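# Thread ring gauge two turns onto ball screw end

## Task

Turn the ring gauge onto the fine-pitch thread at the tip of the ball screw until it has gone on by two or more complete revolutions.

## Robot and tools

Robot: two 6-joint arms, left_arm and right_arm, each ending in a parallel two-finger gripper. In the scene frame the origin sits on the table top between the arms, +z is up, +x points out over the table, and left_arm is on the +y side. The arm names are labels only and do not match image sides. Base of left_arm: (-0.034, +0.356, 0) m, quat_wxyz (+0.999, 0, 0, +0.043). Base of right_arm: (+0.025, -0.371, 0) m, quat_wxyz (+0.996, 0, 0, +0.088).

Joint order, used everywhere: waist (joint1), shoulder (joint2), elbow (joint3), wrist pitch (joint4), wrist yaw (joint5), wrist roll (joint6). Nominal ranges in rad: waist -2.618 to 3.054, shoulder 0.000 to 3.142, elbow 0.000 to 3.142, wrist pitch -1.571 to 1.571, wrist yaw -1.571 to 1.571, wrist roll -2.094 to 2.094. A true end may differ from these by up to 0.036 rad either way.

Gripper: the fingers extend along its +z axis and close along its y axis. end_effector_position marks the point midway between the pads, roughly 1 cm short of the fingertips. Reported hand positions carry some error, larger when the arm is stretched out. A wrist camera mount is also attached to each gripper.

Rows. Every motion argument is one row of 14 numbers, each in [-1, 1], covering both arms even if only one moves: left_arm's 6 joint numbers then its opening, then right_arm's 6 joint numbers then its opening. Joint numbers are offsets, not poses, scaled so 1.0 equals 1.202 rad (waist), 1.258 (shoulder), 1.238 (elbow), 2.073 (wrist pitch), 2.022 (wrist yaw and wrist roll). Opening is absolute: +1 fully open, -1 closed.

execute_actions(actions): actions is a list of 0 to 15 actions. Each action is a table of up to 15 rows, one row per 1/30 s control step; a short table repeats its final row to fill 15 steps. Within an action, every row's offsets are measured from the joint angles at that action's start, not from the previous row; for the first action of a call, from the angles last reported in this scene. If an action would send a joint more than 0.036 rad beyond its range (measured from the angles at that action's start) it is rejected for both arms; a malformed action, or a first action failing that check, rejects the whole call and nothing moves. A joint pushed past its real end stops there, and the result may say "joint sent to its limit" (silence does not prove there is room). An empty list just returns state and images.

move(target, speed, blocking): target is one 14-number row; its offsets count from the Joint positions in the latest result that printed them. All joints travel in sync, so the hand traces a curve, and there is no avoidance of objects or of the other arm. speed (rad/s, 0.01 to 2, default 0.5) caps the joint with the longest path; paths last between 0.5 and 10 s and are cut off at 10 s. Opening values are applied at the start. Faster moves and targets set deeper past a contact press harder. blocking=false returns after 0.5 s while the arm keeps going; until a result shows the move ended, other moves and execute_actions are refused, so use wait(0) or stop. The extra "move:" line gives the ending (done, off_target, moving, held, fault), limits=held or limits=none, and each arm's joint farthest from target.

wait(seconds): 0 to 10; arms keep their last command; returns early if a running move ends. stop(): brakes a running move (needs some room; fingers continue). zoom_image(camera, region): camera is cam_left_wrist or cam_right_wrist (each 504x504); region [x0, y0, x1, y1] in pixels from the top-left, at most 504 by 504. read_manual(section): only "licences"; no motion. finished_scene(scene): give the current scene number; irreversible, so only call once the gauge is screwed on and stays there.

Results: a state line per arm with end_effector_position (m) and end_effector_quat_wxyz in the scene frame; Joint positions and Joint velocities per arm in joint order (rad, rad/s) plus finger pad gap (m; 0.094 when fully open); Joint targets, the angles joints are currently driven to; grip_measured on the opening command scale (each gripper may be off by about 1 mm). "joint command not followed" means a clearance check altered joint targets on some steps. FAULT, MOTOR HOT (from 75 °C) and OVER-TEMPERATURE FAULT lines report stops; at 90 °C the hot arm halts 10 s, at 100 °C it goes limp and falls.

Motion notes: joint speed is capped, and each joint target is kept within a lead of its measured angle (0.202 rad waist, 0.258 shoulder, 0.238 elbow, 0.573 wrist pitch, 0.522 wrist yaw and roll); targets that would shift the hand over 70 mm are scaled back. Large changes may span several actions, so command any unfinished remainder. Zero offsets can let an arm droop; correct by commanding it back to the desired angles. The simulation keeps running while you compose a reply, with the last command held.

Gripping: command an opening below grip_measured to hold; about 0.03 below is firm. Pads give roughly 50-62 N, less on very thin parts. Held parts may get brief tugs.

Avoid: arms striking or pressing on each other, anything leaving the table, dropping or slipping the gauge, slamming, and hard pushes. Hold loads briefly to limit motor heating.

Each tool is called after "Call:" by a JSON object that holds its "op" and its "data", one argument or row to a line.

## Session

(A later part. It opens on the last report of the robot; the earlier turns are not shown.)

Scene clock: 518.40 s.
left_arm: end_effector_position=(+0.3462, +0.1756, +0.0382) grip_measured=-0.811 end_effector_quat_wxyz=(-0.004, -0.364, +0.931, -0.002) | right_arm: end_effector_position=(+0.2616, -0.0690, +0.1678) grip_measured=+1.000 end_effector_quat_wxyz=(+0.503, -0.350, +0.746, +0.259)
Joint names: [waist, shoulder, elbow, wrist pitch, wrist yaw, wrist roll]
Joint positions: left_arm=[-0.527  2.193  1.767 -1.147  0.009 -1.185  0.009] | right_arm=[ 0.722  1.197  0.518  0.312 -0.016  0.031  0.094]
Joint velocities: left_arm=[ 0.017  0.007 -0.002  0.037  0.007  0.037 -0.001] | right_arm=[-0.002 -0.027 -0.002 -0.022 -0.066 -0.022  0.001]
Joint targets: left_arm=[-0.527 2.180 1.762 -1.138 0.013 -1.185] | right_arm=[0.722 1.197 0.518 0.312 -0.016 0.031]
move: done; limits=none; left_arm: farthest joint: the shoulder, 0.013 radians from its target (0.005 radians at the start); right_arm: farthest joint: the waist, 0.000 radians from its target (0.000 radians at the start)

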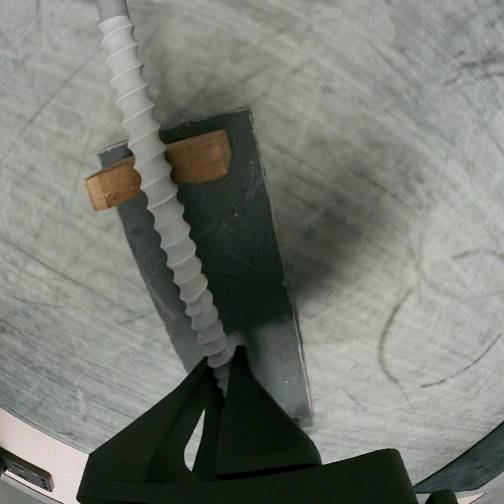

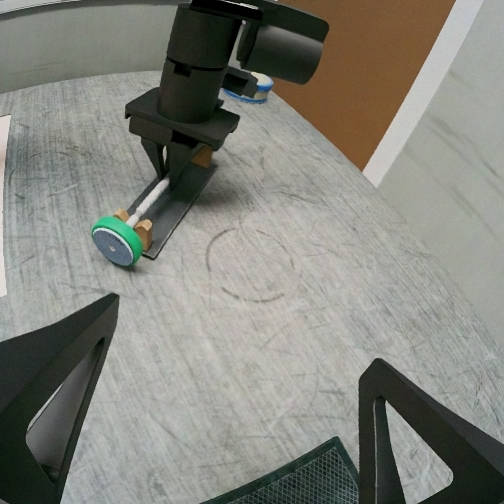

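Seated. Release and lift.

Call:
{"op": "execute_actions", "data": {
  "actions": [
    [[0,0,0,0,0,0,-0.82,0,0,0,0,0,0,1],[0,0,0,0,0,0,-0.8,0,0,0,0,0,0,1],[0,0,0,0,0,0,-0.79,0,0,0,0,0,0,1],[0,0,0,0,0,0,-0.78,0,0,0,0,0,0,1],[0,0,0,0,0,0,-0.76,0,0,0,0,0,0,1],[0,0,0,0,0,0,-0.72,0,0,0,0,0,0,1],[0,0,0,0,0,0,-0.6,0,0,0,0,0,0,1],[0,0,0,0,0,0,-0.4,0,0,0,0,0,0,1]]
  ]
}}

Call:
{"op": "move", "data": {
  "target": [0,-0.03,0.15,-0.09,0,0,-0.4,0,0,0,0,0,0,1],
  "speed": 0.3
}}

Scene clock: 521.53 s.
left_arm: end_effector_position=(+0.3462, +0.1755, +0.0382) grip_measured=-0.402 end_effector_quat_wxyz=(-0.004, -0.364, +0.931, -0.003) | right_arm: end_effector_position=(+0.2616, -0.0690, +0.1678) grip_measured=+1.000 end_effector_quat_wxyz=(+0.503, -0.350, +0.746, +0.259)
Joint names: [waist, shoulder, elbow, wrist pitch, wrist yaw, wrist roll]
Joint positions: left_arm=[-0.527  2.193  1.767 -1.147  0.009 -1.185  0.028] | right_arm=[ 0.722  1.197  0.518  0.312 -0.016  0.031  0.094]
Joint velocities: left_arm=[ 0.002 -0.007  0.007  0.037 -0.081 -0.037  0.001] | right_arm=[ 0.012  0.017 -0.007 -0.037  0.007 -0.051  0.   ]
Joint targets: left_arm=[-0.527 2.193 1.767 -1.147 0.009 -1.185] | right_arm=[0.722 1.197 0.518 0.312 -0.016 0.031]

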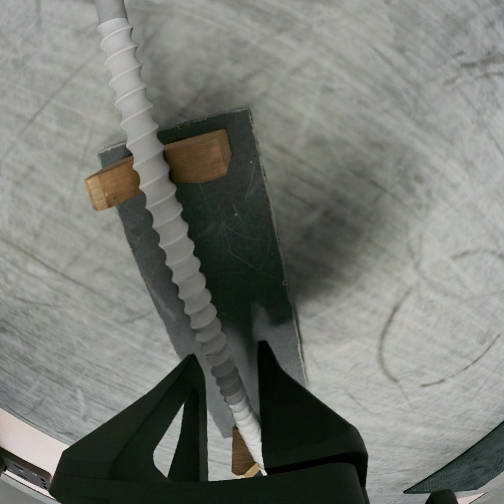

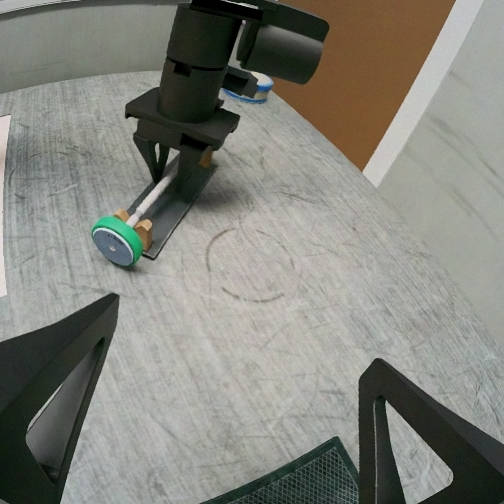

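Scene clock: 522.83 s.
left_arm: end_effector_position=(+0.3500, +0.1737, +0.0881) grip_measured=-0.402 end_effector_quat_wxyz=(+0.002, -0.364, +0.931, -0.009) | right_arm: end_effector_position=(+0.2616, -0.0690, +0.1678) grip_measured=+1.000 end_effector_quat_wxyz=(+0.503, -0.350, +0.746, +0.259)
Joint names: [waist, shoulder, elbow, wrist pitch, wrist yaw, wrist roll]
Joint positions: left_arm=[-0.527  2.172  1.933 -1.316  0.009 -1.185  0.028] | right_arm=[ 0.722  1.197  0.518  0.312 -0.016  0.031  0.094]
Joint velocities: left_arm=[ 0.012 -0.012  0.002  0.037 -0.007 -0.066  0.001] | right_arm=[-0.002 -0.007  0.002 -0.037 -0.007 -0.051 -0.   ]
Joint targets: left_arm=[-0.527 2.155 1.953 -1.334 0.009 -1.185] | right_arm=[0.722 1.197 0.518 0.312 -0.016 0.031]
move: done; limits=none; left_arm: farthest joint: the elbow, 0.020 radians from its target (0.186 radians at the start); right_arm: farthest joint: the waist, 0.000 radians from its target (0.000 radians at the start)

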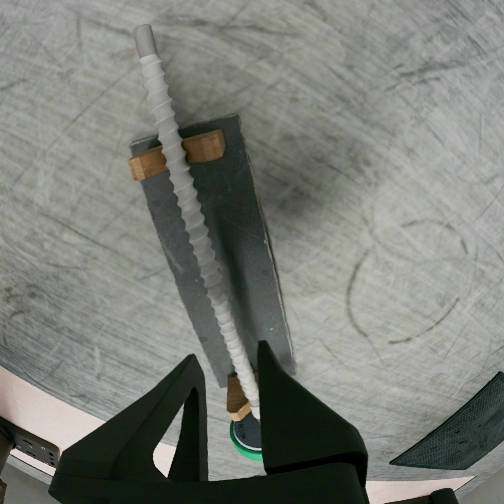

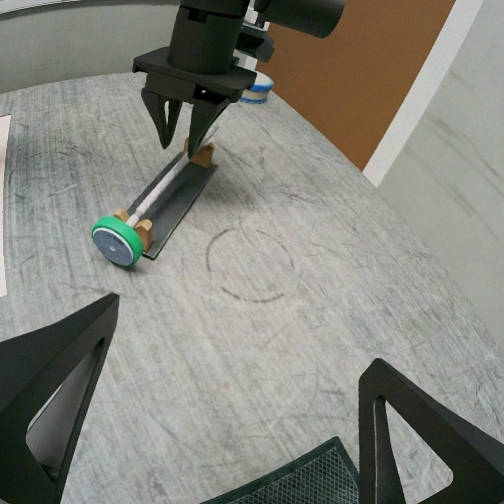

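Call:
{"op": "finished_scene", "data": {
  "scene": 1
}}

The scene is finished: the task was done.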